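# Unpack heat sink and slip sheet onto pads

## Task

Remove the finned heat sink and the slip sheet beneath it from the crate. Set the heat sink upright with its fins pointing up on the small pad, and place the sheet flat on the large pad; each must sit wholly within its pad's outline. The heat sink cannot be held by grip50, which opens too narrowly. Afterwards release everything, return every tool to the stand slot it came from, and pull the arm well away from the tools, since a locked-on tool counts as part of the arm.

## Robot and tools

Robot: one 7-joint Flexiv Rizon 4 arm with a tool changer on its wrist. Three tools hang in forks on a stand, 180 mm apart: grip50 (2-finger gripper, 50 mm max opening), grip85 (85 mm) and cup (suction). tool_id in a result names which one is locked on, or none. Only the wrist camera cam_wrist (504x504 fisheye) exists.

Frames. Scene frame: origin on the table top under the arm base, +z up, +y to the left when facing along +x. Positions are in metres, orientation as a wxyz quaternion. end_effector_position is the centre of the changer's flat face; the face's own z axis points out away from the arm. Tool points in face axes, mm: grip50 grip point (0, -25, 180); grip85 grip point (0, 0, 173) closed, about 13 mm closer when wide open; cup rim centre (0, 0, 175). Both grippers close along face x.

The row. Every motion command is a single list of 14 numbers, each within -1 to 1, in this order: dx, dy, dz, rx, ry, rz, tool/lock, grip50_position, grip50_force_limit, grip50_speed, grip85_position, grip85_force_limit, grip85_speed, cup_suction. The first six are an offset, not a pose: a target for the changer face expressed relative to the face pose in the most recent result that reported it (before any such result, or in later calls within one reply, relative to where the arm stands when the call starts), along the face's own axes. Scale: 1.0 = 0.6 m for dx-dz and 180 degrees for rx-rz; rx, ry, rz form one rotation vector. Within one action each row is measured from that same base pose, not chained. All-zero offsets pull the arm back to the base pose; they do not mean 'stay'. Each control step the commanded pose is clipped to within 70 mm and 16 degrees of the measured pose, so far targets take several actions.
Tool fields: lock >0 locks, <0 unlocks, 0 keeps the last command (about 1 s to act). Gripper position +1 = fully open; -1 = close until blocked (grip50 pads meet near -0.65, grip85 near -0.8). force_limit: -1 about 20 N up to +1 about 185 N (grip50) or 235 N (grip85). speed: -1 about 20 mm/s to +1 about 150 mm/s. cup_suction above 0.01 = on, otherwise off and vented; it persists between actions.

Tools (calls):
- execute_actions {actions:[...], pictures?}: empty list = just look (returns state and pictures); one action {rows:[1-15 rows], steps<=15} at 1/30 s per step, the last row repeating; or one wait {steps<=300}, counted from the previous result. Actions need at least 6 steps; the final 6 run after the result is returned.
- move {target: one 14-number row as above, speed: 0.002-0.5 m/s, default 0.25}: straight-line path of 0.5-10 s to the target; it does not avoid obstacles and can overshoot speed near full reach. Result adds a 'move:' line (done, off_target, moving, held, fault) with limits (paced = pose clipped; held = some steps blocked) and distance to target.
- wait {seconds 0-10}: sends nothing new.
- zoom_image {camera:'cam_wrist', region:[x0,y0,x1,y1] px, max 504x504}.
- read_manual {section:'licences'}: licence texts only.
- finished_scene {scene}: ends and grades the scene; irreversible.

Result lines: state (face pose and velocities), 'Hand target' (where the controller is now driving), HELD marks steps where the clearance check withheld the row, 'pose unreachable' means that check altered or blocked the command. Tool readings: plate_near, locked, unlocked, in_stand, unlock_refused; grip50/grip85_object_status (0 moving, 1 blocked while opening, 2 blocked while closing = holding, 3 at target or pads met, also possible with thin items); position_measured counts (grip50 opening ≈ (250 - count) x 0.202 mm; grip85: 78≈60 mm, 130≈40, 180≈20, 230 closed); cup_suction_measured (1 ≈ full vacuum, near 0 = no seal) and cup_part_present.

Tool change. To collect: align the face on the tool plate within about 1 mm and 1 degree, with face -y toward the fork's open side; when plate_near = 1, send lock +1 and wait for locked = 1. The tool then boots (readings n/a); a gripper closes then opens fully on its own. From the fork: raise 10-30 mm (about 20), slide at least 110 mm in face -y, then lift. To return: reverse that path; when in_stand = 1, stay still, lock -1, wait for unlocked = 1. Unlocking anywhere else is refused. Fork arms sit 40-70 mm either side along face x, 45 mm toward the open side, tops 18 mm under the plate face.

Gripping: send -1 and keep it, check object_status 2. Cup: suction on, seat the full rim on a smooth flat area away from edges and holes; release by setting down and switching off, then rise 15 mm. Unlocking the cup vents it.

Hazards: contact torque above joint limits (waist/shoulder 109, upper arm roll/elbow 56.9, wrist joints 34.7 N m) or any outside force of 200 N halts the arm for 10 s. Long holding heats motors; MOTOR HOT appears from 65 °C and brakes engage at 80 °C. Approach contacts slowly, avoid drops, slips and slams, and never knock anything off the table. Loose objects may get an occasional small shove.

Each tool is called after "Call:" as name(argument=value, ...) on one line, values as JSON.

## Session

Call:
execute_actions(actions=[])

Scene clock: 0.00 s of 9600.00 s.
end_effector_position=(+0.4370, +0.0180, +0.3404) locked=0 unlocked=1 plate_near=0 in_stand=0 unlock_refused=0 tool_id=none grip50_position_measured=n/a grip50_object_status=n/a grip85_position_measured=n/a grip85_object_status=n/a cup_suction_measured=n/a cup_part_present=n/a end_effector_quat_wxyz=(+0.002, +1.000, +0.019, -0.003) end_effector_velocity=(-0.000, +0.000, -0.000) end_effector_angular_velocity=(+0.001, +0.000, -0.001)
Joint positions: [ 0.209 -0.111  0.049  2.369 -0.008  0.903  0.267]
Joint velocities: [ 0.     0.     0.    -0.     0.001 -0.    -0.   ]
Hand target: +0.437, +0.018, +0.340; +0.002, +1.000, +0.019, -0.003

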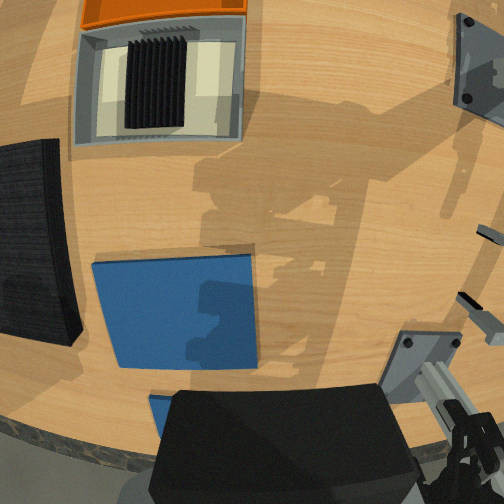

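Call:
move(target=[0.2,-0.1,-0.4,0,0,0,0,1,0,0,1,0,0,0], speed=0.3)

Scene clock: 1.57 s of 9600.00 s.
end_effector_position=(+0.5561, +0.0842, +0.5794) locked=0 unlocked=1 plate_near=0 in_stand=0 unlock_refused=0 tool_id=none grip50_position_measured=n/a grip50_object_status=n/a grip85_position_measured=n/a grip85_object_status=n/a cup_suction_measured=n/a cup_part_present=n/a end_effector_quat_wxyz=(+0.002, +1.000, +0.019, -0.003) end_effector_velocity=(+0.000, +0.000, +0.000) end_effector_angular_velocity=(+0.000, -0.002, +0.001)
Joint positions: [ 0.293 -0.103  0.016  1.656 -0.001  0.183  0.311]
Joint velocities: [ 0.    -0.    -0.    -0.    -0.     0.001 -0.   ]
Hand target: +0.556, +0.084, +0.579; +0.002, +1.000, +0.019, -0.003
Off the commanded pose: 0.000 m, 0 deg.
Kept back: nothing.
move: done
camera_calibration (this result's frames):
cam_wrist: T_world_to_cam=[[0.999736, 0.0224159, 0.00514173, -0.560229], [0.0196468, -0.948654, 0.315704, -0.0520473], [0.0119545, -0.31552, -0.948844, 0.622487], [0, 0, 0, 1]] pos_world=[0.553662, 0.15959, 0.609955]

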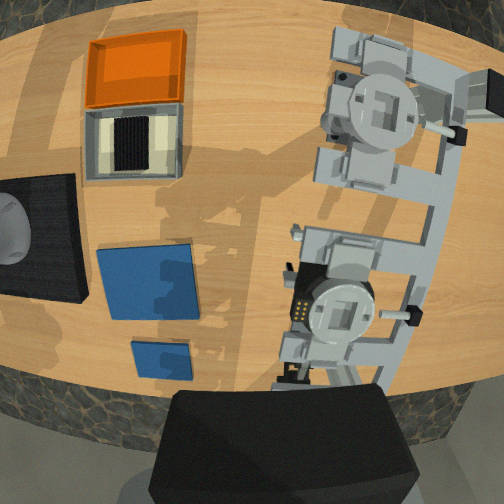

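Call:
move(target=[0.0908,0.4187,0.15,0,0,-0.45,0,1,0,0,1,0,0,0], speed=0.4)

Scene clock: 4.47 s of 9600.00 s.
end_effector_position=(+0.6200, -0.1652, +0.4898) locked=0 unlocked=1 plate_near=0 in_stand=0 unlock_refused=0 tool_id=none grip50_position_measured=n/a grip50_object_status=n/a grip85_position_measured=n/a grip85_object_status=n/a cup_suction_measured=n/a cup_part_present=n/a end_effector_quat_wxyz=(-0.001, +0.748, +0.664, -0.003) end_effector_velocity=(+0.000, -0.000, +0.000) end_effector_angular_velocity=(+0.000, -0.002, -0.001)
Joint positions: [-0.057 -0.345 -0.085  1.583  0.031  0.35  -1.559]
Joint velocities: [-0.     0.    -0.    -0.     0.001  0.001  0.   ]
Hand target: +0.620, -0.165, +0.490; -0.001, +0.748, +0.664, -0.003
Off the commanded pose: 0.000 m, 0 deg.
Kept back: nothing.
move: done
camera_calibration (this result's frames):
cam_wrist: T_world_to_cam=[[0.134804, 0.99084, 0.00797114, 0.0767946], [0.943136, -0.130773, 0.305603, -0.694072], [0.303846, -0.0336787, -0.952126, 0.325276], [0, 0, 0, 1]] pos_world=[0.545418, -0.155902, 0.521201]

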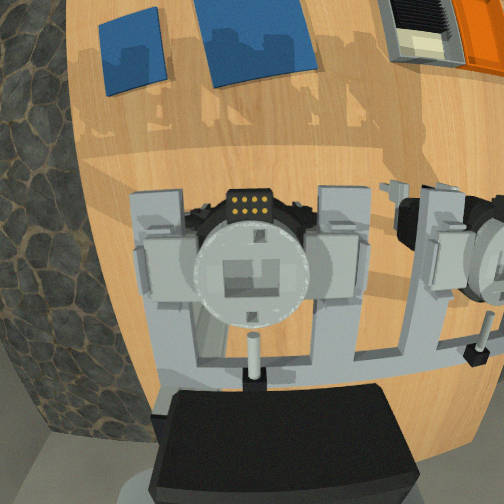

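Call:
zoom_image(camera="cam_wrist", region=[125,170,377,400])

Region (125, 170, 377, 400) of cam_wrist's 504x504 image, scaled by 2.000, with more detail than that image has; it fills the top 460 rows of this view, and the rest is white.

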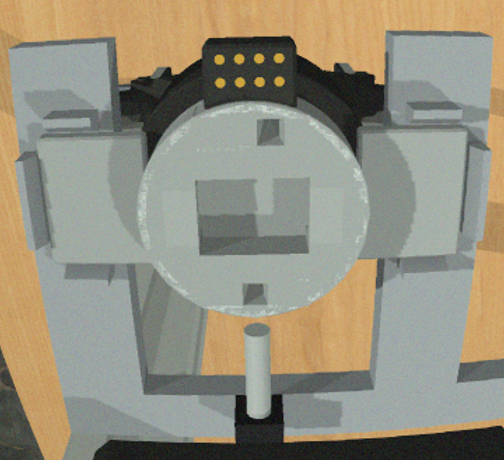

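Call:
move(target=[0,-0.008,0.155,-0.0018,0.001,0,0,1,0,0,1,0,0,0], speed=0.25)

Scene clock: 6.10 s of 9600.00 s.
end_effector_position=(+0.6146, -0.1649, +0.3968) locked=0 unlocked=1 plate_near=0 in_stand=0 unlock_refused=0 tool_id=none grip50_position_measured=n/a grip50_object_status=n/a grip85_position_measured=n/a grip85_object_status=n/a cup_suction_measured=n/a cup_part_present=n/a end_effector_quat_wxyz=(-0.000, +0.748, +0.664, -0.000) end_effector_velocity=(+0.000, +0.000, -0.000) end_effector_angular_velocity=(+0.001, +0.000, +0.000)
Joint positions: [-0.059 -0.429 -0.081  1.724  0.045  0.58  -1.567]
Joint velocities: [ 0.001 -0.    -0.     0.     0.001 -0.    -0.   ]
Hand target: +0.615, -0.165, +0.397; -0.000, +0.748, +0.664, -0.000
Off the commanded pose: 0.000 m, 0 deg.
Kept back: nothing.
move: done
camera_calibration (this result's frames):
cam_wrist: T_world_to_cam=[[0.135063, 0.990772, 0.0113387, 0.0765146], [0.941313, -0.131877, 0.310706, -0.661573], [0.309334, -0.0312917, -0.950439, 0.234685], [0, 0, 0, 1]] pos_world=[0.539817, -0.155711, 0.42774]

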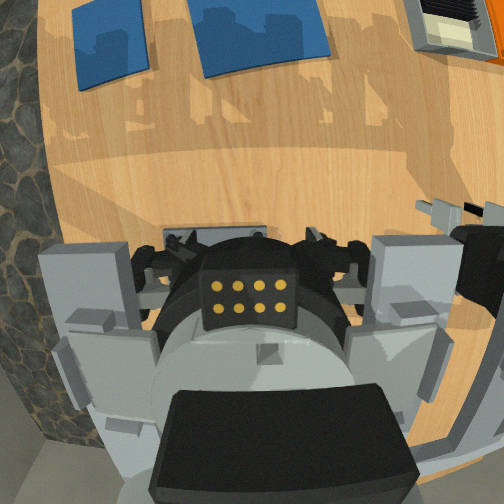

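Call:
zoom_image(camera="cam_wrist", region=[90,224,470,504])

Region (90, 224, 470, 504) of cam_wrist's 504x504 image, scaled by 1.326, with more detail than that image has; it fills the top 371 rows of this view, and the rest is white.

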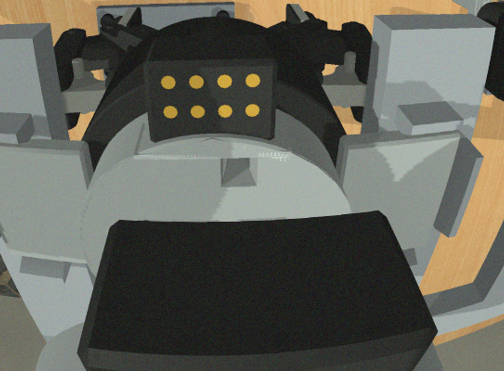

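Call:
move(target=[-0.0045,0,0.041,0,0,0,0,1,0,0,1,0,0,0], speed=0.1)

Call:
zoom_image(camera="cam_wrist", region=[60,224,504,504])

Scene clock: 8.20 s of 9600.00 s.
end_effector_position=(+0.6142, -0.1675, +0.3720) locked=0 unlocked=1 plate_near=0 in_stand=0 unlock_refused=0 tool_id=none grip50_position_measured=n/a grip50_object_status=n/a grip85_position_measured=n/a grip85_object_status=n/a cup_suction_measured=n/a cup_part_present=n/a end_effector_quat_wxyz=(-0.001, +0.748, +0.664, -0.000) end_effector_velocity=(-0.000, +0.000, +0.000) end_effector_angular_velocity=(+0.000, +0.000, -0.000)
Joint positions: [-0.062 -0.463 -0.081  1.744  0.05   0.634 -1.575]
Joint velocities: [-0.     0.     0.    -0.     0.    -0.001  0.   ]
Hand target: +0.614, -0.168, +0.372; -0.000, +0.748, +0.664, -0.000
Off the commanded pose: 0.000 m, 0 deg.
Kept back: nothing.
move: done
camera_calibration (this result's frames):
cam_wrist: T_world_to_cam=[[0.134995, 0.99078, 0.0114684, 0.0793378], [0.941483, -0.131869, 0.310193, -0.653744], [0.308846, -0.0310774, -0.950604, 0.211557], [0, 0, 0, 1]] pos_world=[0.53944, -0.15824, 0.402984]

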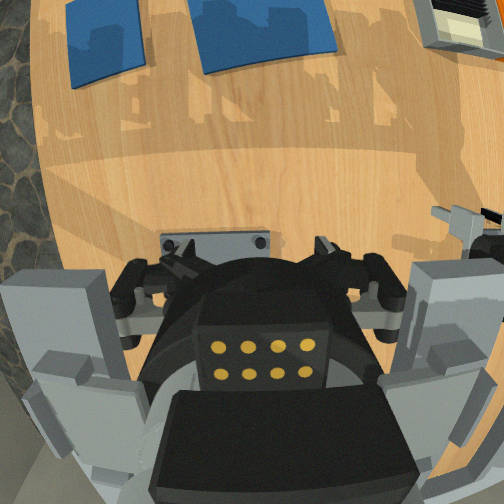

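Region (60, 224, 504, 504) of cam_wrist's 504x504 image, scaled by 1.135, with more detail than that image has; it fills the top 318 rows of this view, and the rest is white.

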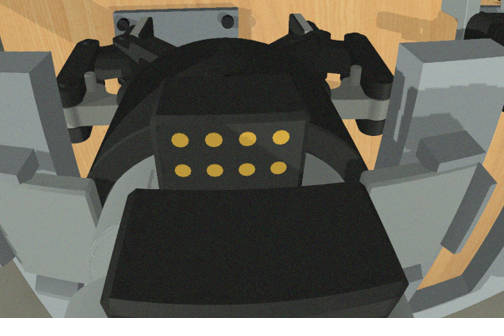

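Call:
zoom_image(camera="cam_wrist", region=[150,300,402,430])

Region (150, 300, 402, 430) of cam_wrist's 504x504 image, scaled by 2.000, with more detail than that image has; it fills the top 260 rows of this view, and the rest is white.

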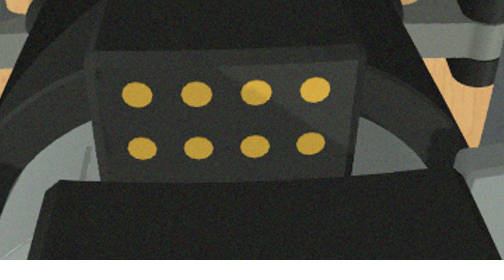

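Call:
move(target=[-0.0017,0.0005,0.012,0,0,-0.0022,0,1,0,0,1,0,0,0], speed=0.05)

Call:
move(target=[0,0,0.025,0,0,0,0,1,0,0,1,0,0,0], speed=0.02)

Scene clock: 9.83 s of 9600.00 s.
end_effector_position=(+0.6146, -0.1685, +0.3652) locked=0 unlocked=1 plate_near=0 in_stand=0 unlock_refused=0 tool_id=none grip50_position_measured=n/a grip50_object_status=n/a grip85_position_measured=n/a grip85_object_status=n/a cup_suction_measured=n/a cup_part_present=n/a end_effector_quat_wxyz=(-0.000, +0.746, +0.666, -0.000) end_effector_velocity=(+0.000, +0.000, -0.000) end_effector_angular_velocity=(-0.000, -0.000, +0.000)
Joint positions: [-0.064 -0.475 -0.081  1.748  0.051  0.65  -1.584]
Joint velocities: [ 0. -0.  0.  0. -0.  0.  0.]
Hand target: +0.614, -0.169, +0.365; -0.001, +0.746, +0.666, -0.000
Off the commanded pose: 0.000 m, 0 deg.
Kept back: nothing.
move: done
camera_calibration (this result's frames):
cam_wrist: T_world_to_cam=[[0.128022, 0.991707, 0.0112616, 0.0849167], [0.942157, -0.125156, 0.310929, -0.651692], [0.30976, -0.0291955, -0.950366, 0.204592], [0, 0, 0, 1]] pos_world=[0.539751, -0.159803, 0.396111]

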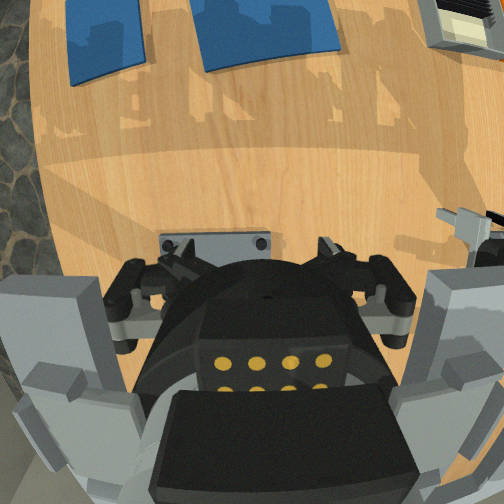

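Scene clock: 10.80 s of 9600.00 s.
end_effector_position=(+0.6171, -0.1690, +0.3573) locked=0 unlocked=1 plate_near=1 in_stand=1 unlock_refused=0 tool_id=none grip50_position_measured=n/a grip50_object_status=n/a grip85_position_measured=n/a grip85_object_status=n/a cup_suction_measured=n/a cup_part_present=n/a end_effector_quat_wxyz=(+0.005, +0.745, +0.667, +0.004) end_effector_velocity=(-0.000, +0.000, +0.000) end_effector_angular_velocity=(-0.000, +0.000, +0.001)
Joint positions: [-0.066 -0.489 -0.079  1.754  0.05   0.684 -1.585]
Joint velocities: [-0.003  0.     0.004  0.    -0.003  0.     0.002]
Hand target: +0.615, -0.169, +0.350; -0.000, +0.746, +0.666, -0.000
Off the commanded pose: 0.008 m, 1 deg.
Kept back: nothing.
move: off_target
camera_calibration (this result's frames):
cam_wrist: T_world_to_cam=[[0.126449, 0.991921, 0.0101804, 0.0865547], [0.938164, -0.122917, 0.323636, -0.653404], [0.322272, -0.0313724, -0.946127, 0.186677], [0, 0, 0, 1]] pos_world=[0.541894, -0.160314, 0.387204]

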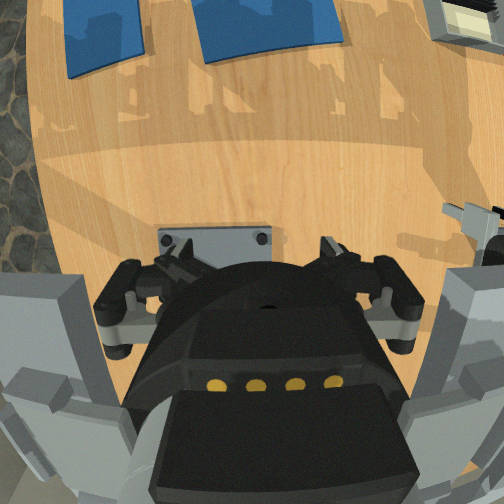

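Call:
execute_actions(actions=[{"rows":[[0,0,0,0,0,0,1,1,0,0,1,0,1,0]],"steps":15}])

Call:
execute_actions(actions=[{"steps":25}])

Scene clock: 11.27 s of 9600.00 s.
end_effector_position=(+0.6175, -0.1690, +0.3584) locked=0 unlocked=0 plate_near=1 in_stand=1 unlock_refused=0 tool_id=none grip50_position_measured=n/a grip50_object_status=n/a grip85_position_measured=n/a grip85_object_status=n/a cup_suction_measured=n/a cup_part_present=n/a end_effector_quat_wxyz=(+0.006, +0.745, +0.667, +0.005) end_effector_velocity=(-0.000, +0.000, -0.000) end_effector_angular_velocity=(-0.000, +0.000, +0.000)
Joint positions: [-0.066 -0.488 -0.079  1.753  0.05   0.684 -1.585]
Joint velocities: [ 0. -0. -0.  0. -0.  0.  0.]
Steps of this call (steps 1 to 5: nothing new was sent; steps 6 to 14: the first 9 steps of this action). Readings (end_effector_position | what the end effector reports):
6: (+0.6173, -0.1690, +0.3578) | locked=0 unlocked=0 plate_near=1 in_stand=1 unlock_refused=0 tool_id=none grip50_position_measured=n/a grip50_object_status=n/a grip85_position_measured=n/a grip85_object_status=n/a cup_suction_measured=n/a cup_part_present=n/a
7: (+0.6176, -0.1690, +0.3589) | locked=0 unlocked=0 plate_near=1 in_stand=1 unlock_refused=0 tool_id=none grip50_position_measured=n/a grip50_object_status=n/a grip85_position_measured=n/a grip85_object_status=n/a cup_suction_measured=n/a cup_part_present=n/a
9: (+0.6175, -0.1690, +0.3586) | locked=0 unlocked=0 plate_near=1 in_stand=1 unlock_refused=0 tool_id=none grip50_position_measured=n/a grip50_object_status=n/a grip85_position_measured=n/a grip85_object_status=n/a cup_suction_measured=n/a cup_part_present=n/a
13: (+0.6175, -0.1690, +0.3584) | locked=0 unlocked=0 plate_near=1 in_stand=1 unlock_refused=0 tool_id=none grip50_position_measured=n/a grip50_object_status=n/a grip85_position_measured=n/a grip85_object_status=n/a cup_suction_measured=n/a cup_part_present=n/a
14: the state above

Scene clock: 12.10 s of 9600.00 s.
end_effector_position=(+0.6175, -0.1690, +0.3585) locked=1 unlocked=0 plate_near=1 in_stand=1 unlock_refused=0 tool_id=grip85 grip50_position_measured=n/a grip50_object_status=n/a grip85_position_measured=n/a grip85_object_status=n/a cup_suction_measured=n/a cup_part_present=n/a end_effector_quat_wxyz=(+0.006, +0.745, +0.667, +0.005) end_effector_velocity=(+0.000, -0.000, +0.000) end_effector_angular_velocity=(-0.000, +0.000, -0.000)
Joint positions: [-0.066 -0.488 -0.079  1.753  0.05   0.684 -1.585]
Joint velocities: [-0. -0.  0. -0. -0. -0. -0.]
Hand target: +0.617, -0.169, +0.357; +0.005, +0.745, +0.667, +0.004
Off the commanded pose: 0.001 m, 0 deg.
Kept back: nothing.
Steps of this call (steps 1 to 6: the last 6 steps of your previous action; steps 7 to 25: nothing new was sent). Readings (end_effector_position | what the end effector reports):
1: (+0.6175, -0.1690, +0.3584) | locked=0 unlocked=0 plate_near=1 in_stand=1 unlock_refused=0 tool_id=none grip50_position_measured=n/a grip50_object_status=n/a grip85_position_measured=n/a grip85_object_status=n/a cup_suction_measured=n/a cup_part_present=n/a
2: (+0.6175, -0.1690, +0.3584) | locked=0 unlocked=0 plate_near=1 in_stand=1 unlock_refused=0 tool_id=none grip50_position_measured=n/a grip50_object_status=n/a grip85_position_measured=n/a grip85_object_status=n/a cup_suction_measured=n/a cup_part_present=n/a
4: (+0.6175, -0.1690, +0.3584) | locked=0 unlocked=0 plate_near=1 in_stand=1 unlock_refused=0 tool_id=none grip50_position_measured=n/a grip50_object_status=n/a grip85_position_measured=n/a grip85_object_status=n/a cup_suction_measured=n/a cup_part_present=n/a
8: (+0.6175, -0.1690, +0.3584) | locked=0 unlocked=0 plate_near=1 in_stand=1 unlock_refused=0 tool_id=none grip50_position_measured=n/a grip50_object_status=n/a grip85_position_measured=n/a grip85_object_status=n/a cup_suction_measured=n/a cup_part_present=n/a
25: the state above

Call:
move(target=[0,0,-0.033,0,0,0,0,1,0,0,1,0,1,0], speed=0.1)

Call:
move(target=[0,-0.2,0,0,0,0,0,1,0,0,1,0,1,0], speed=0.2)

Scene clock: 13.07 s of 9600.00 s.
end_effector_position=(+0.6173, -0.1688, +0.3785) locked=1 unlocked=0 plate_near=1 in_stand=0 unlock_refused=0 tool_id=grip85 grip50_position_measured=n/a grip50_object_status=n/a grip85_position_measured=n/a grip85_object_status=n/a cup_suction_measured=n/a cup_part_present=n/a end_effector_quat_wxyz=(+0.006, +0.745, +0.667, +0.005) end_effector_velocity=(+0.000, +0.000, -0.000) end_effector_angular_velocity=(+0.000, -0.000, -0.000)
Joint positions: [-0.066 -0.458 -0.079  1.739  0.046  0.64  -1.583]
Joint velocities: [ 0.    -0.    -0.    -0.     0.001 -0.     0.   ]
Hand target: +0.617, -0.169, +0.378; +0.006, +0.745, +0.667, +0.005
Off the commanded pose: 0.000 m, 0 deg.
Kept back: nothing.
move: done
camera_calibration (this result's frames):
cam_wrist: T_world_to_cam=[[0.125703, 0.992015, 0.0102516, 0.0865634], [0.937394, -0.122152, 0.326148, -0.66077], [0.324796, -0.0313878, -0.945263, 0.20479], [0, 0, 0, 1]] pos_world=[0.542005, -0.160158, 0.408202]

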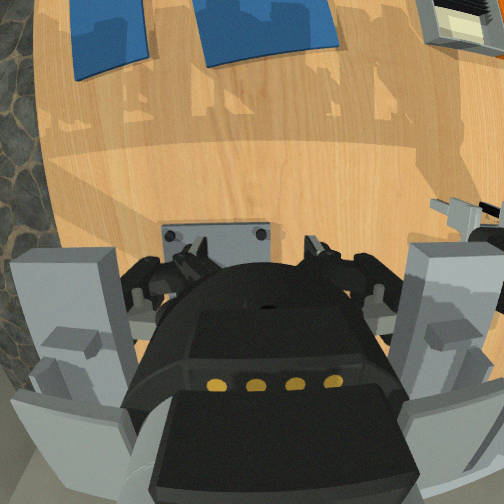

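Scene clock: 14.03 s of 9600.00 s.
end_effector_position=(+0.4978, -0.1558, +0.3764) locked=1 unlocked=0 plate_near=1 in_stand=0 unlock_refused=0 tool_id=grip85 grip50_position_measured=n/a grip50_object_status=n/a grip85_position_measured=n/a grip85_object_status=n/a cup_suction_measured=n/a cup_part_present=n/a end_effector_quat_wxyz=(+0.006, +0.745, +0.667, +0.005) end_effector_velocity=(-0.000, +0.000, -0.000) end_effector_angular_velocity=(+0.001, +0.001, -0.000)
Joint positions: [-0.073 -0.207 -0.058  2.119  0.019  0.771 -1.562]
Joint velocities: [ 0.    -0.001  0.    -0.     0.001 -0.001 -0.   ]
Hand target: +0.498, -0.156, +0.376; +0.006, +0.745, +0.667, +0.005
Off the commanded pose: 0.000 m, 0 deg.
Kept back: nothing.
move: done
camera_calibration (this result's frames):
cam_wrist: T_world_to_cam=[[0.125679, 0.992021, 0.00990592, 0.0888443], [0.937407, -0.122017, 0.326159, -0.54648], [0.324766, -0.0317055, -0.945263, 0.242029], [0, 0, 0, 1]] pos_world=[0.422506, -0.147142, 0.406141]

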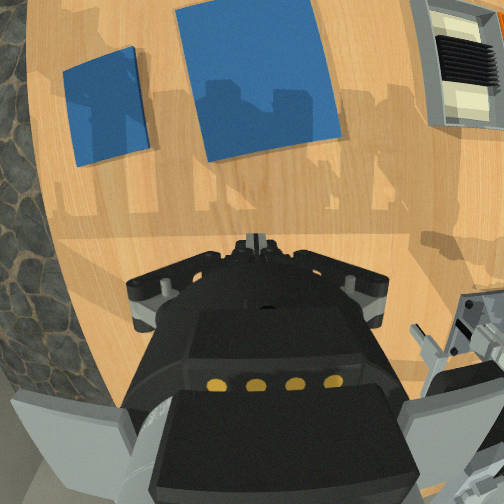

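Call:
move(target=[0.4113,-0.3138,0.025,0,0,0.4649,0,1,0,0,1,0,1,0], speed=0.45)

Scene clock: 16.43 s of 9600.00 s.
end_effector_position=(+0.3378, +0.1090, +0.3575) locked=1 unlocked=0 plate_near=1 in_stand=0 unlock_refused=0 tool_id=grip85 grip50_position_measured=n/a grip50_object_status=n/a grip85_position_measured=3 grip85_object_status=3 cup_suction_measured=n/a cup_part_present=n/a end_effector_quat_wxyz=(+0.003, +1.000, +0.001, +0.008) end_effector_velocity=(-0.000, -0.000, -0.000) end_effector_angular_velocity=(-0.000, -0.000, +0.000)
Joint positions: [0.251 0.097 0.334 2.527 0.031 0.876 0.601]
Joint velocities: [-0.  0.  0.  0. -0.  0. -0.]
Hand target: +0.338, +0.109, +0.357; +0.003, +1.000, +0.000, +0.008
Off the commanded pose: 0.001 m, 0 deg.
Kept back: nothing.
move: done
camera_calibration (this result's frames):
cam_wrist: T_world_to_cam=[[0.999508, -0.0153988, 0.0273405, -0.345159], [-0.0232813, -0.948099, 0.317122, 0.0597511], [0.0210382, -0.317602, -0.947991, 0.419269], [0, 0, 0, 1]] pos_world=[0.337559, 0.184496, 0.387952]

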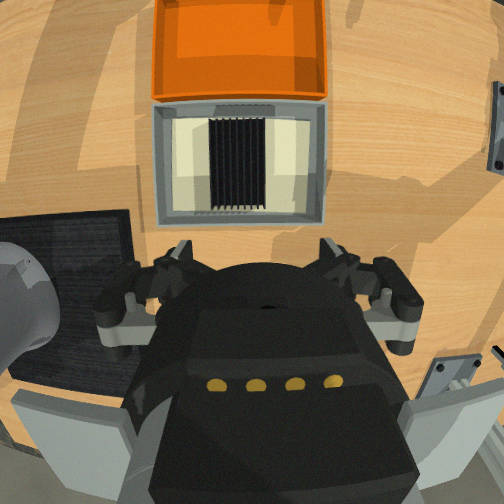

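Call:
zoom_image(camera="cam_wrist", region=[140,90,350,270])

Region (140, 90, 350, 270) of cam_wrist's 504x504 image, scaled by 2.400, with more detail than that image has; it fills the top 432 rows of this view, and the rest is white.

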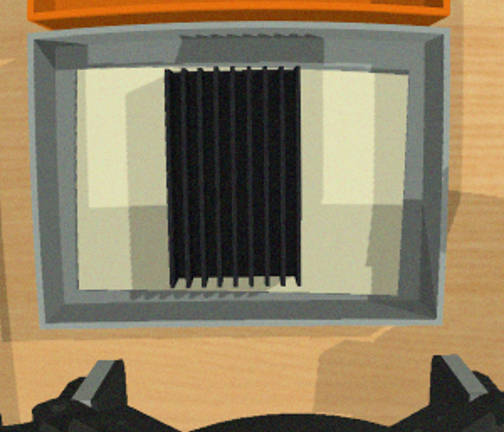

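Call:
move(target=[-0.0278,-0.0883,0.146,0,0,0.003,0,1,0,0,0.7,0,1,0], speed=0.3)

Call:
zoom_image(camera="cam_wrist", region=[110,100,400,300])

Scene clock: 18.13 s of 9600.00 s.
end_effector_position=(+0.3225, +0.1614, +0.2697) locked=1 unlocked=0 plate_near=1 in_stand=0 unlock_refused=0 tool_id=grip85 grip50_position_measured=n/a grip50_object_status=n/a grip85_position_measured=41 grip85_object_status=3 cup_suction_measured=n/a cup_part_present=n/a end_effector_quat_wxyz=(+0.003, +1.000, -0.004, +0.008) end_effector_velocity=(+0.000, -0.000, +0.000) end_effector_angular_velocity=(+0.000, -0.001, -0.000)
Joint positions: [ 0.354 -0.213  0.309  2.627 -0.256  1.261  0.949]
Joint velocities: [ 0.     0.001  0.     0.     0.001  0.    -0.   ]
Hand target: +0.322, +0.161, +0.270; +0.003, +1.000, -0.004, +0.008
Off the commanded pose: 0.000 m, 0 deg.
Kept back: nothing.
move: done
camera_calibration (this result's frames):
cam_wrist: T_world_to_cam=[[0.999323, -0.0245021, 0.0274396, -0.325167], [-0.0319429, -0.947929, 0.316877, 0.13977], [0.0182467, -0.317539, -0.94807, 0.353942], [0, 0, 0, 1]] pos_world=[0.322953, 0.236915, 0.300194]

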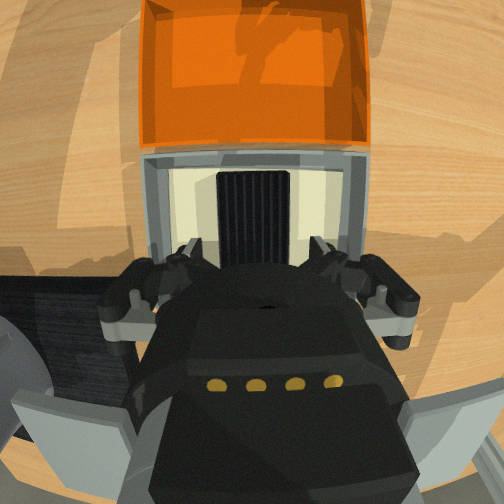

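Region (110, 100, 400, 300) of cam_wrist's 504x504 image, scaled by 1.738, with more detail than that image has; it fills the top 348 rows of this view, and the rest is white.

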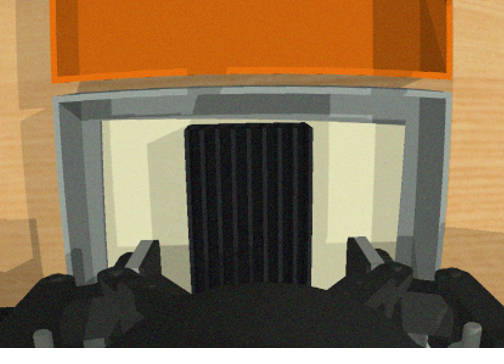

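Call:
move(target=[-0.0012,0,0.115,0,0,0,0,1,0,0,0.7,0,1,0], speed=0.15)

Call:
zoom_image(camera="cam_wrist", region=[110,100,400,300])

Scene clock: 19.80 s of 9600.00 s.
end_effector_position=(+0.3234, +0.1610, +0.2012) locked=1 unlocked=0 plate_near=1 in_stand=0 unlock_refused=0 tool_id=grip85 grip50_position_measured=n/a grip50_object_status=n/a grip85_position_measured=41 grip85_object_status=3 cup_suction_measured=n/a cup_part_present=n/a end_effector_quat_wxyz=(+0.003, +1.000, -0.004, +0.007) end_effector_velocity=(-0.001, -0.001, -0.000) end_effector_angular_velocity=(-0.000, -0.031, +0.001)
Joint positions: [ 0.64  -0.464 -0.045  2.691 -0.4    1.595  1.049]
Joint velocities: [ 0.203 -0.018 -0.062 -0.     0.34   0.04  -0.193]
Hand target: +0.323, +0.161, +0.201; +0.003, +1.000, -0.004, +0.007
Off the commanded pose: 0.001 m, 0 deg.
joint sent to its limit — the command would take joint 4 (elbow) past its upper limit, so that joint was sent only as far as its limit.
Kept back: nothing.
move: done
camera_calibration (this result's frames):
cam_wrist: T_world_to_cam=[[0.999379, -0.0250413, 0.0247813, -0.323504], [-0.0316139, -0.947857, 0.317123, 0.161009], [0.015548, -0.317709, -0.948061, 0.289776], [0, 0, 0, 1]] pos_world=[0.323888, 0.236577, 0.231683]

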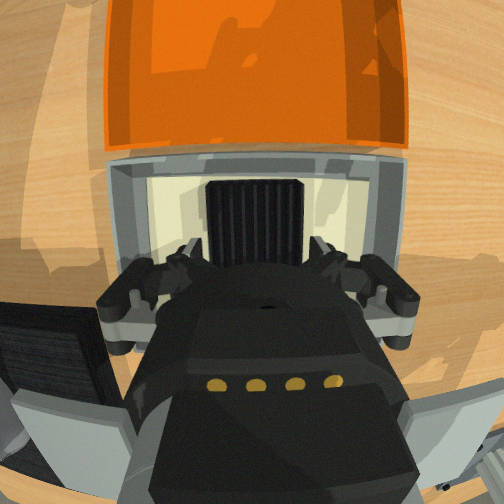

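Region (110, 100, 400, 300) of cam_wrist's 504x504 image, scaled by 1.738, with more detail than that image has; it fills the top 348 rows of this view, and the rest is white.

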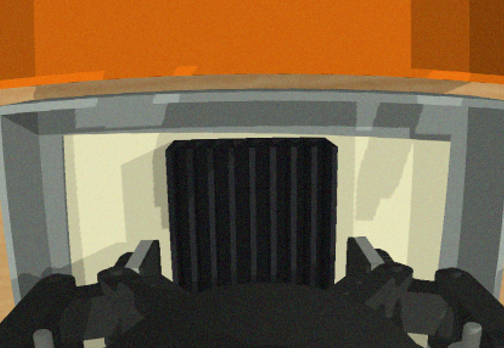

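Call:
move(target=[0,0,0.01,0,0,0,0,1,0,0,0.7,0,1,0], speed=0.05)

Call:
move(target=[0,0,0,0,0,0,0,1,0,0,-1,-0.4,-0.5,0])

Scene clock: 20.73 s of 9600.00 s.
end_effector_position=(+0.3233, +0.1609, +0.1952) locked=1 unlocked=0 plate_near=1 in_stand=0 unlock_refused=0 tool_id=grip85 grip50_position_measured=n/a grip50_object_status=n/a grip85_position_measured=41 grip85_object_status=3 cup_suction_measured=n/a cup_part_present=n/a end_effector_quat_wxyz=(+0.003, +1.000, -0.004, +0.007) end_effector_velocity=(+0.000, -0.000, -0.000) end_effector_angular_velocity=(-0.000, +0.000, -0.001)
Joint positions: [ 0.662 -0.491 -0.064  2.69  -0.388  1.622  1.043]
Joint velocities: [-0.  0. -0.  0.  0. -0. -0.]
Hand target: +0.323, +0.161, +0.195; +0.003, +1.000, -0.004, +0.007
Off the commanded pose: 0.000 m, 0 deg.
Kept back: nothing.
move: done
camera_calibration (this result's frames):
cam_wrist: T_world_to_cam=[[0.99939, -0.0248611, 0.0245374, -0.32333], [-0.0313691, -0.947791, 0.317344, 0.16266], [0.0153668, -0.31792, -0.947993, 0.284129], [0, 0, 0, 1]] pos_world=[0.323869, 0.23646, 0.225667]

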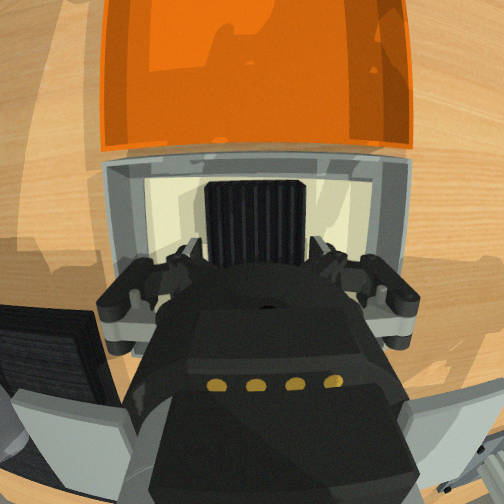

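Scene clock: 21.33 s of 9600.00 s.
end_effector_position=(+0.3234, +0.1610, +0.1955) locked=1 unlocked=0 plate_near=1 in_stand=0 unlock_refused=0 tool_id=grip85 grip50_position_measured=n/a grip50_object_status=n/a grip85_position_measured=80 grip85_object_status=2 cup_suction_measured=n/a cup_part_present=n/a end_effector_quat_wxyz=(+0.003, +1.000, -0.004, +0.007) end_effector_velocity=(-0.000, +0.000, -0.000) end_effector_angular_velocity=(-0.000, +0.000, +0.001)
Joint positions: [ 0.662 -0.49  -0.064  2.69  -0.387  1.622  1.043]
Joint velocities: [ 0.  0.  0. -0. -0. -0. -0.]
Hand target: +0.323, +0.161, +0.195; +0.003, +1.000, -0.004, +0.007
Off the commanded pose: 0.000 m, 0 deg.
Kept back: nothing.
move: done
camera_calibration (this result's frames):
cam_wrist: T_world_to_cam=[[0.999374, -0.0250085, 0.0250146, -0.323473], [-0.0316527, -0.947941, 0.31687, 0.16285], [0.0157879, -0.317464, -0.948139, 0.28418], [0, 0, 0, 1]] pos_world=[0.323939, 0.236499, 0.225931]

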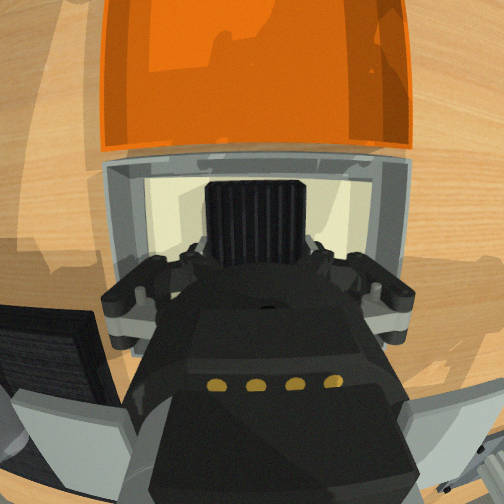

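Call:
move(target=[0.01,0,-0.125,0,0,0,0,1,0,0,-1,-0.4,-0.5,0], speed=0.2)

Call:
move(target=[0.16,0.35,-0.05,0,0,-0.25,0,1,0,0,-1,-0.4,-0.5,0], speed=0.4)

Scene clock: 22.90 s of 9600.00 s.
end_effector_position=(+0.3282, +0.1613, +0.2701) locked=1 unlocked=0 plate_near=1 in_stand=0 unlock_refused=0 tool_id=grip85 grip50_position_measured=n/a grip50_object_status=n/a grip85_position_measured=80 grip85_object_status=2 cup_suction_measured=n/a cup_part_present=n/a end_effector_quat_wxyz=(+0.003, +1.000, -0.004, +0.007) end_effector_velocity=(+0.000, +0.000, -0.000) end_effector_angular_velocity=(+0.000, +0.000, +0.000)
Joint positions: [ 0.47  -0.205  0.212  2.618 -0.174  1.252  0.891]
Joint velocities: [ 0.    -0.001 -0.    -0.    -0.001  0.001  0.001]
Hand target: +0.328, +0.161, +0.270; +0.003, +1.000, -0.004, +0.007
Off the commanded pose: 0.000 m, 0 deg.
Kept back: nothing.
move: done
camera_calibration (this result's frames):
cam_wrist: T_world_to_cam=[[0.999384, -0.0246998, 0.0249281, -0.330177], [-0.0313347, -0.947906, 0.317004, 0.139513], [0.0157996, -0.31759, -0.948096, 0.354997], [0, 0, 0, 1]] pos_world=[0.328737, 0.236834, 0.300576]

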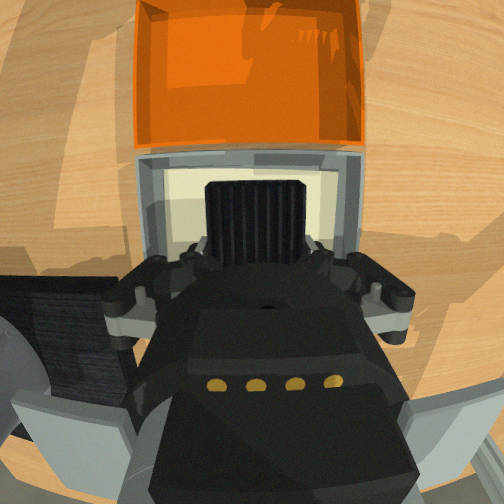

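Scene clock: 24.33 s of 9600.00 s.
end_effector_position=(+0.4219, -0.0483, +0.3022) locked=1 unlocked=0 plate_near=1 in_stand=0 unlock_refused=0 tool_id=grip85 grip50_position_measured=n/a grip50_object_status=n/a grip85_position_measured=80 grip85_object_status=2 cup_suction_measured=n/a cup_part_present=n/a end_effector_quat_wxyz=(+0.004, +0.926, +0.379, +0.005) end_effector_velocity=(+0.000, +0.000, +0.000) end_effector_angular_velocity=(+0.000, -0.000, +0.000)
Joint positions: [-0.003 -0.195  0.109  2.438 -0.048  1.074 -0.59 ]
Joint velocities: [ 0.    -0.     0.     0.     0.     0.001  0.   ]
Hand target: +0.422, -0.048, +0.302; +0.004, +0.925, +0.379, +0.005
Off the commanded pose: 0.001 m, 0 deg.
Kept back: nothing.
move: done
camera_calibration (this result's frames):
cam_wrist: T_world_to_cam=[[0.724563, 0.688983, 0.0176644, -0.277122], [0.648282, -0.690013, 0.321888, -0.342172], [0.233964, -0.221776, -0.946613, 0.229524], [0, 0, 0, 1]] pos_world=[0.368916, 0.00573192, 0.332306]

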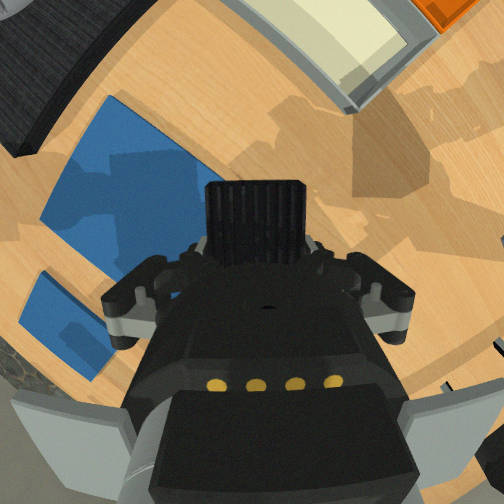

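Call:
move(target=[-0.4268,0.2463,0.087,0,0,-0.261,0,1,0,0,-1,-0.4,-0.5,0], speed=0.4)

Scene clock: 26.03 s of 9600.00 s.
end_effector_position=(+0.3440, -0.3322, +0.2494) locked=1 unlocked=0 plate_near=1 in_stand=0 unlock_refused=0 tool_id=grip85 grip50_position_measured=n/a grip50_object_status=n/a grip85_position_measured=80 grip85_object_status=2 cup_suction_measured=n/a cup_part_present=n/a end_effector_quat_wxyz=(+0.005, +0.698, +0.716, +0.005) end_effector_velocity=(+0.001, +0.000, +0.000) end_effector_angular_velocity=(-0.000, -0.000, +0.002)
Joint positions: [-0.619 -0.432  0.043  2.3   -0.02   1.171 -2.117]
Joint velocities: [ 0.002  0.    -0.    -0.    -0.    -0.001 -0.   ]
Hand target: +0.344, -0.332, +0.250; +0.005, +0.698, +0.716, +0.005
Off the commanded pose: 0.002 m, 0 deg.
Kept back: nothing.
move: done
camera_calibration (this result's frames):
cam_wrist: T_world_to_cam=[[-0.00880834, 0.999896, 0.0113849, 0.332952], [0.946089, 0.00464671, 0.323873, -0.342769], [0.323786, 0.0136239, -0.946032, 0.181942], [0, 0, 0, 1]] pos_world=[0.268313, -0.333804, 0.279346]

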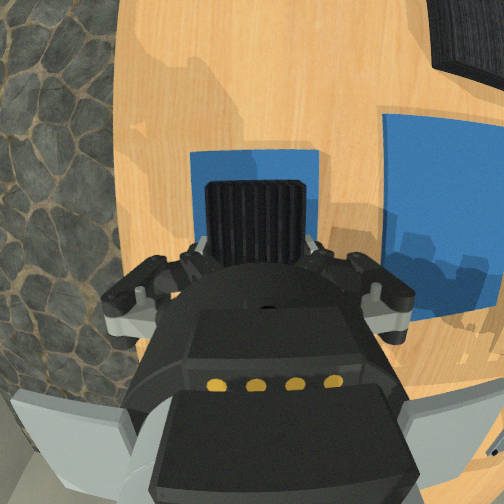

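Call:
move(target=[0,0,0.08,0,0,0,0,1,0,0,-1,-0.4,-0.5,0], speed=0.2)

Call:
move(target=[0,0,0.015,0,0,0,0,1,0,0,-1,-0.4,-0.5,0], speed=0.015)

Scene clock: 28.20 s of 9600.00 s.
end_effector_position=(+0.3445, -0.3321, +0.2013) locked=1 unlocked=0 plate_near=1 in_stand=0 unlock_refused=0 tool_id=grip85 grip50_position_measured=n/a grip50_object_status=n/a grip85_position_measured=80 grip85_object_status=2 cup_suction_measured=n/a cup_part_present=n/a end_effector_quat_wxyz=(+0.004, +0.698, +0.716, +0.005) end_effector_velocity=(+0.000, +0.000, +0.000) end_effector_angular_velocity=(-0.000, -0.001, -0.001)
Joint positions: [-0.607 -0.569  0.031  2.295 -0.022  1.302 -2.115]
Joint velocities: [0.    0.    0.    0.    0.001 0.001 0.   ]
Hand target: +0.345, -0.332, +0.202; +0.005, +0.698, +0.716, +0.005
Off the commanded pose: 0.000 m, 0 deg.
Kept back: nothing.
move: done
camera_calibration (this result's frames):
cam_wrist: T_world_to_cam=[[-0.00860098, 0.99989, 0.0120548, 0.333176], [0.946287, 0.00424215, 0.3233, -0.327685], [0.323214, 0.014188, -0.94622, 0.136701], [0, 0, 0, 1]] pos_world=[0.268766, -0.333689, 0.231274]

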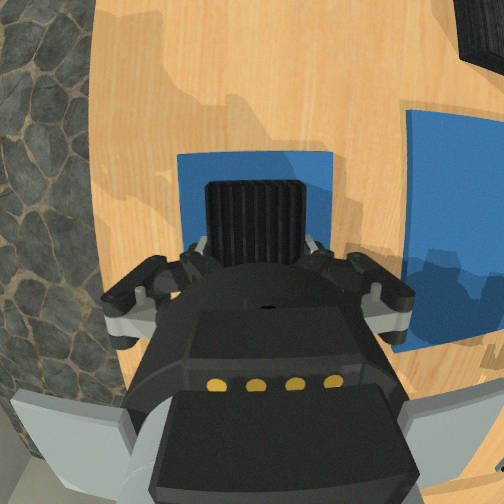

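Scene clock: 29.03 s of 9600.00 s.
end_effector_position=(+0.3466, -0.3338, +0.1977) locked=1 unlocked=0 plate_near=1 in_stand=0 unlock_refused=0 tool_id=grip85 grip50_position_measured=n/a grip50_object_status=n/a grip85_position_measured=80 grip85_object_status=2 cup_suction_measured=n/a cup_part_present=n/a end_effector_quat_wxyz=(+0.010, +0.698, +0.716, +0.006) end_effector_velocity=(-0.000, +0.000, -0.000) end_effector_angular_velocity=(+0.000, +0.001, +0.001)
Joint positions: [-0.606 -0.584  0.029  2.291 -0.022  1.326 -2.115]
Joint velocities: [ 0.    -0.    -0.     0.    -0.001 -0.001 -0.   ]
Hand target: +0.345, -0.332, +0.192; +0.004, +0.698, +0.716, +0.005
Off the commanded pose: 0.006 m, 1 deg.
Kept back: nothing.
move: off_target
camera_calibration (this result's frames):
cam_wrist: T_world_to_cam=[[-0.00780475, 0.999955, 0.00545245, 0.336051], [0.942862, 0.00554263, 0.333138, -0.328871], [0.333093, 0.00774097, -0.942862, 0.126367], [0, 0, 0, 1]] pos_world=[0.270611, -0.335191, 0.226874]

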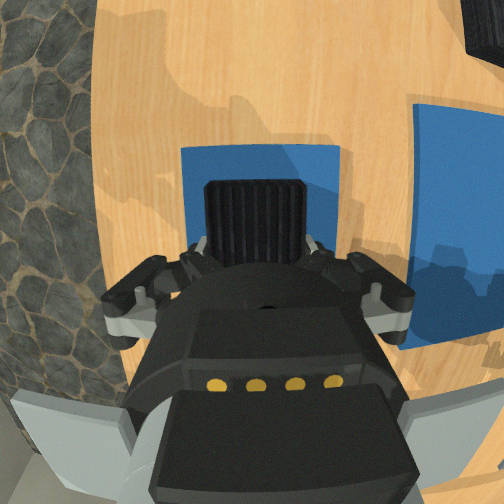

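Call:
move(target=[0,0,-0.001,0,0,0,0,1,0,0,0.7,-0.4,0.5,0])

Call:
move(target=[0,0,-0.08,0,0,0,0,1,0,0,0.7,-0.4,0.5,0], speed=0.25)

Scene clock: 29.97 s of 9600.00 s.
end_effector_position=(+0.3467, -0.3339, +0.1983) locked=1 unlocked=0 plate_near=1 in_stand=0 unlock_refused=0 tool_id=grip85 grip50_position_measured=n/a grip50_object_status=n/a grip85_position_measured=41 grip85_object_status=3 cup_suction_measured=n/a cup_part_present=n/a end_effector_quat_wxyz=(+0.010, +0.698, +0.716, +0.006) end_effector_velocity=(+0.000, -0.000, +0.000) end_effector_angular_velocity=(-0.000, -0.000, -0.000)
Joint positions: [-0.606 -0.583  0.029  2.291 -0.022  1.324 -2.115]
Joint velocities: [-0. -0. -0. -0. -0.  0.  0.]
Hand target: +0.347, -0.334, +0.198; +0.010, +0.698, +0.716, +0.006
Off the commanded pose: 0.000 m, 0 deg.
Kept back: nothing.
move: done
camera_calibration (this result's frames):
cam_wrist: T_world_to_cam=[[-0.00779281, 0.999956, 0.00528973, 0.336155], [0.942803, 0.00558425, 0.333303, -0.32914], [0.333259, 0.00758454, -0.942805, 0.126774], [0, 0, 0, 1]] pos_world=[0.270686, -0.335263, 0.227449]

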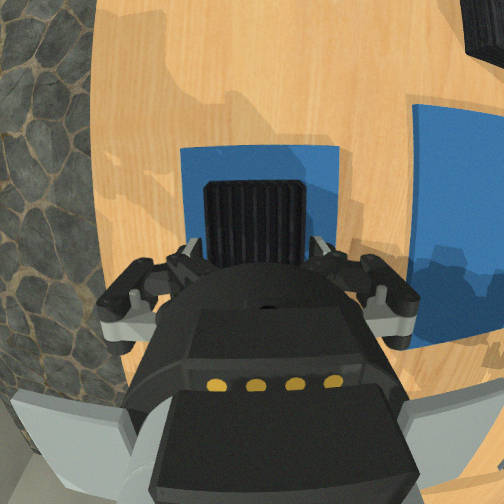

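Scene clock: 30.67 s of 9600.00 s.
end_effector_position=(+0.3457, -0.3337, +0.2463) locked=1 unlocked=0 plate_near=1 in_stand=0 unlock_refused=0 tool_id=grip85 grip50_position_measured=n/a grip50_object_status=n/a grip85_position_measured=41 grip85_object_status=3 cup_suction_measured=n/a cup_part_present=n/a end_effector_quat_wxyz=(+0.011, +0.698, +0.716, +0.006) end_effector_velocity=(+0.000, +0.000, -0.000) end_effector_angular_velocity=(+0.000, +0.000, +0.001)
Joint positions: [-0.618 -0.445  0.041  2.3   -0.021  1.196 -2.116]
Joint velocities: [ 0.    -0.001 -0.    -0.    -0.     0.001 -0.   ]
Hand target: +0.346, -0.334, +0.246; +0.010, +0.698, +0.716, +0.006
Off the commanded pose: 0.000 m, 0 deg.
Kept back: nothing.
move: done
camera_calibration (this result's frames):
cam_wrist: T_world_to_cam=[[-0.00790747, 0.999957, 0.0048828, 0.335781], [0.94274, 0.00582663, 0.333478, -0.344103], [0.333435, 0.00724018, -0.942745, 0.172185], [0, 0, 0, 1]] pos_world=[0.269643, -0.335008, 0.275437]

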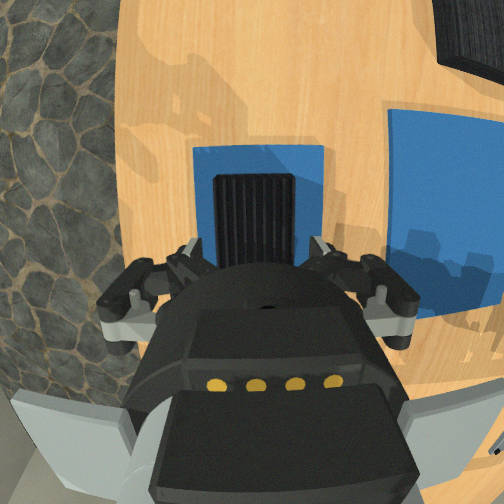

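Call:
move(target=[0.289,0.265,-0.2162,0.0051,0.002,0.0426,0,1,0,0,1,-0.4,0.5,0], speed=0.4)

Scene clock: 32.17 s of 9600.00 s.
end_effector_position=(+0.4970, -0.1558, +0.3781) locked=1 unlocked=0 plate_near=1 in_stand=0 unlock_refused=0 tool_id=grip85 grip50_position_measured=n/a grip50_object_status=n/a grip85_position_measured=3 grip85_object_status=3 cup_suction_measured=n/a cup_part_present=n/a end_effector_quat_wxyz=(+0.003, +0.745, +0.668, +0.002) end_effector_velocity=(-0.000, -0.000, -0.000) end_effector_angular_velocity=(-0.000, +0.001, +0.000)
Joint positions: [-0.284 -0.23   0.16   2.091 -0.046  0.754 -1.518]
Joint velocities: [ 0.    -0.    -0.     0.    -0.    -0.001 -0.   ]
Hand target: +0.497, -0.156, +0.378; +0.003, +0.745, +0.667, +0.002
Off the commanded pose: 0.001 m, 0 deg.
Kept back: nothing.
move: done
camera_calibration (this result's frames):
cam_wrist: T_world_to_cam=[[0.125245, 0.992068, 0.0107148, 0.0888792], [0.940243, -0.122135, 0.317847, -0.544524], [0.316634, -0.0297342, -0.948081, 0.2493], [0, 0, 0, 1]] pos_world=[0.421916, -0.147267, 0.40848]

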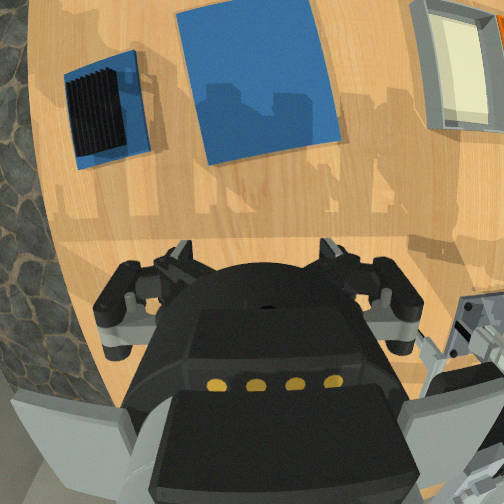

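Call:
move(target=[0,0.2,0.001,0,0,0,0,1,0,0,1,-0.4,0.5,0], speed=0.15)

Scene clock: 33.53 s of 9600.00 s.
end_effector_position=(+0.6165, -0.1687, +0.3785) locked=1 unlocked=0 plate_near=1 in_stand=0 unlock_refused=0 tool_id=grip85 grip50_position_measured=n/a grip50_object_status=n/a grip85_position_measured=3 grip85_object_status=3 cup_suction_measured=n/a cup_part_present=n/a end_effector_quat_wxyz=(+0.003, +0.745, +0.668, +0.002) end_effector_velocity=(-0.000, +0.000, +0.000) end_effector_angular_velocity=(-0.000, +0.000, +0.000)
Joint positions: [-0.242 -0.476  0.127  1.726 -0.068  0.634 -1.509]
Joint velocities: [-0.     0.001  0.     0.    -0.    -0.001 -0.   ]
Hand target: +0.616, -0.169, +0.379; +0.003, +0.745, +0.667, +0.002
Off the commanded pose: 0.000 m, 0 deg.
Kept back: nothing.
move: done
camera_calibration (this result's frames):
cam_wrist: T_world_to_cam=[[0.1252, 0.992071, 0.0109142, 0.0866942], [0.940195, -0.122152, 0.317981, -0.658686], [0.316793, -0.0295498, -0.948034, 0.211411], [0, 0, 0, 1]] pos_world=[0.541465, -0.160219, 0.408928]

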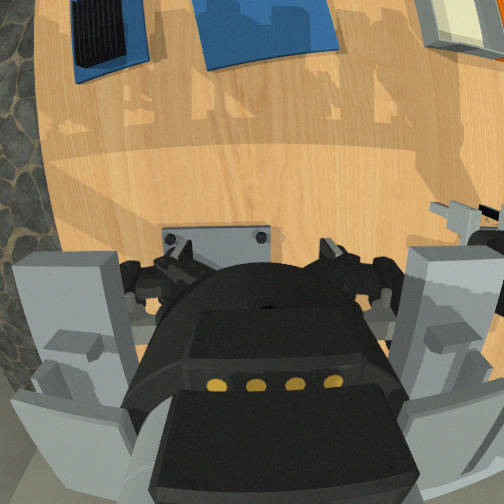

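Call:
move(target=[0,0,0.0335,0,0,0,0,1,0,0,1,-0.4,0.5,0], speed=0.04)

Scene clock: 34.50 s of 9600.00 s.
end_effector_position=(+0.6168, -0.1688, +0.3586) locked=1 unlocked=0 plate_near=1 in_stand=1 unlock_refused=0 tool_id=grip85 grip50_position_measured=n/a grip50_object_status=n/a grip85_position_measured=3 grip85_object_status=3 cup_suction_measured=n/a cup_part_present=n/a end_effector_quat_wxyz=(+0.003, +0.745, +0.668, +0.002) end_effector_velocity=(-0.000, -0.000, -0.000) end_effector_angular_velocity=(+0.000, +0.000, -0.001)
Joint positions: [-0.24  -0.504  0.123  1.743 -0.072  0.679 -1.507]
Joint velocities: [-0. -0. -0.  0.  0. -0.  0.]
Hand target: +0.617, -0.169, +0.358; +0.003, +0.745, +0.668, +0.002
Off the commanded pose: 0.000 m, 0 deg.
Kept back: nothing.
move: done
camera_calibration (this result's frames):
cam_wrist: T_world_to_cam=[[0.125203, 0.99207, 0.0110174, 0.086935], [0.940063, -0.122175, 0.318363, -0.652628], [0.317184, -0.0295029, -0.947905, 0.192173], [0, 0, 0, 1]] pos_world=[0.541672, -0.160311, 0.388976]

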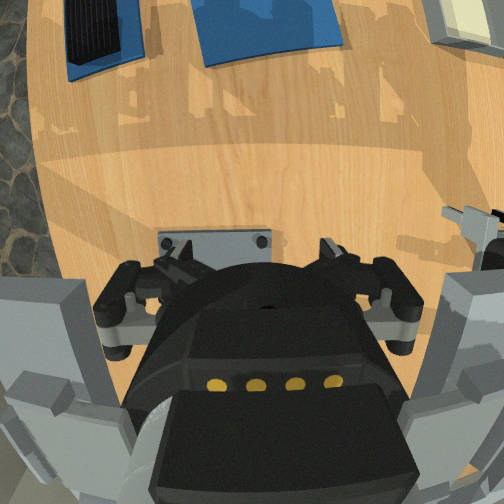

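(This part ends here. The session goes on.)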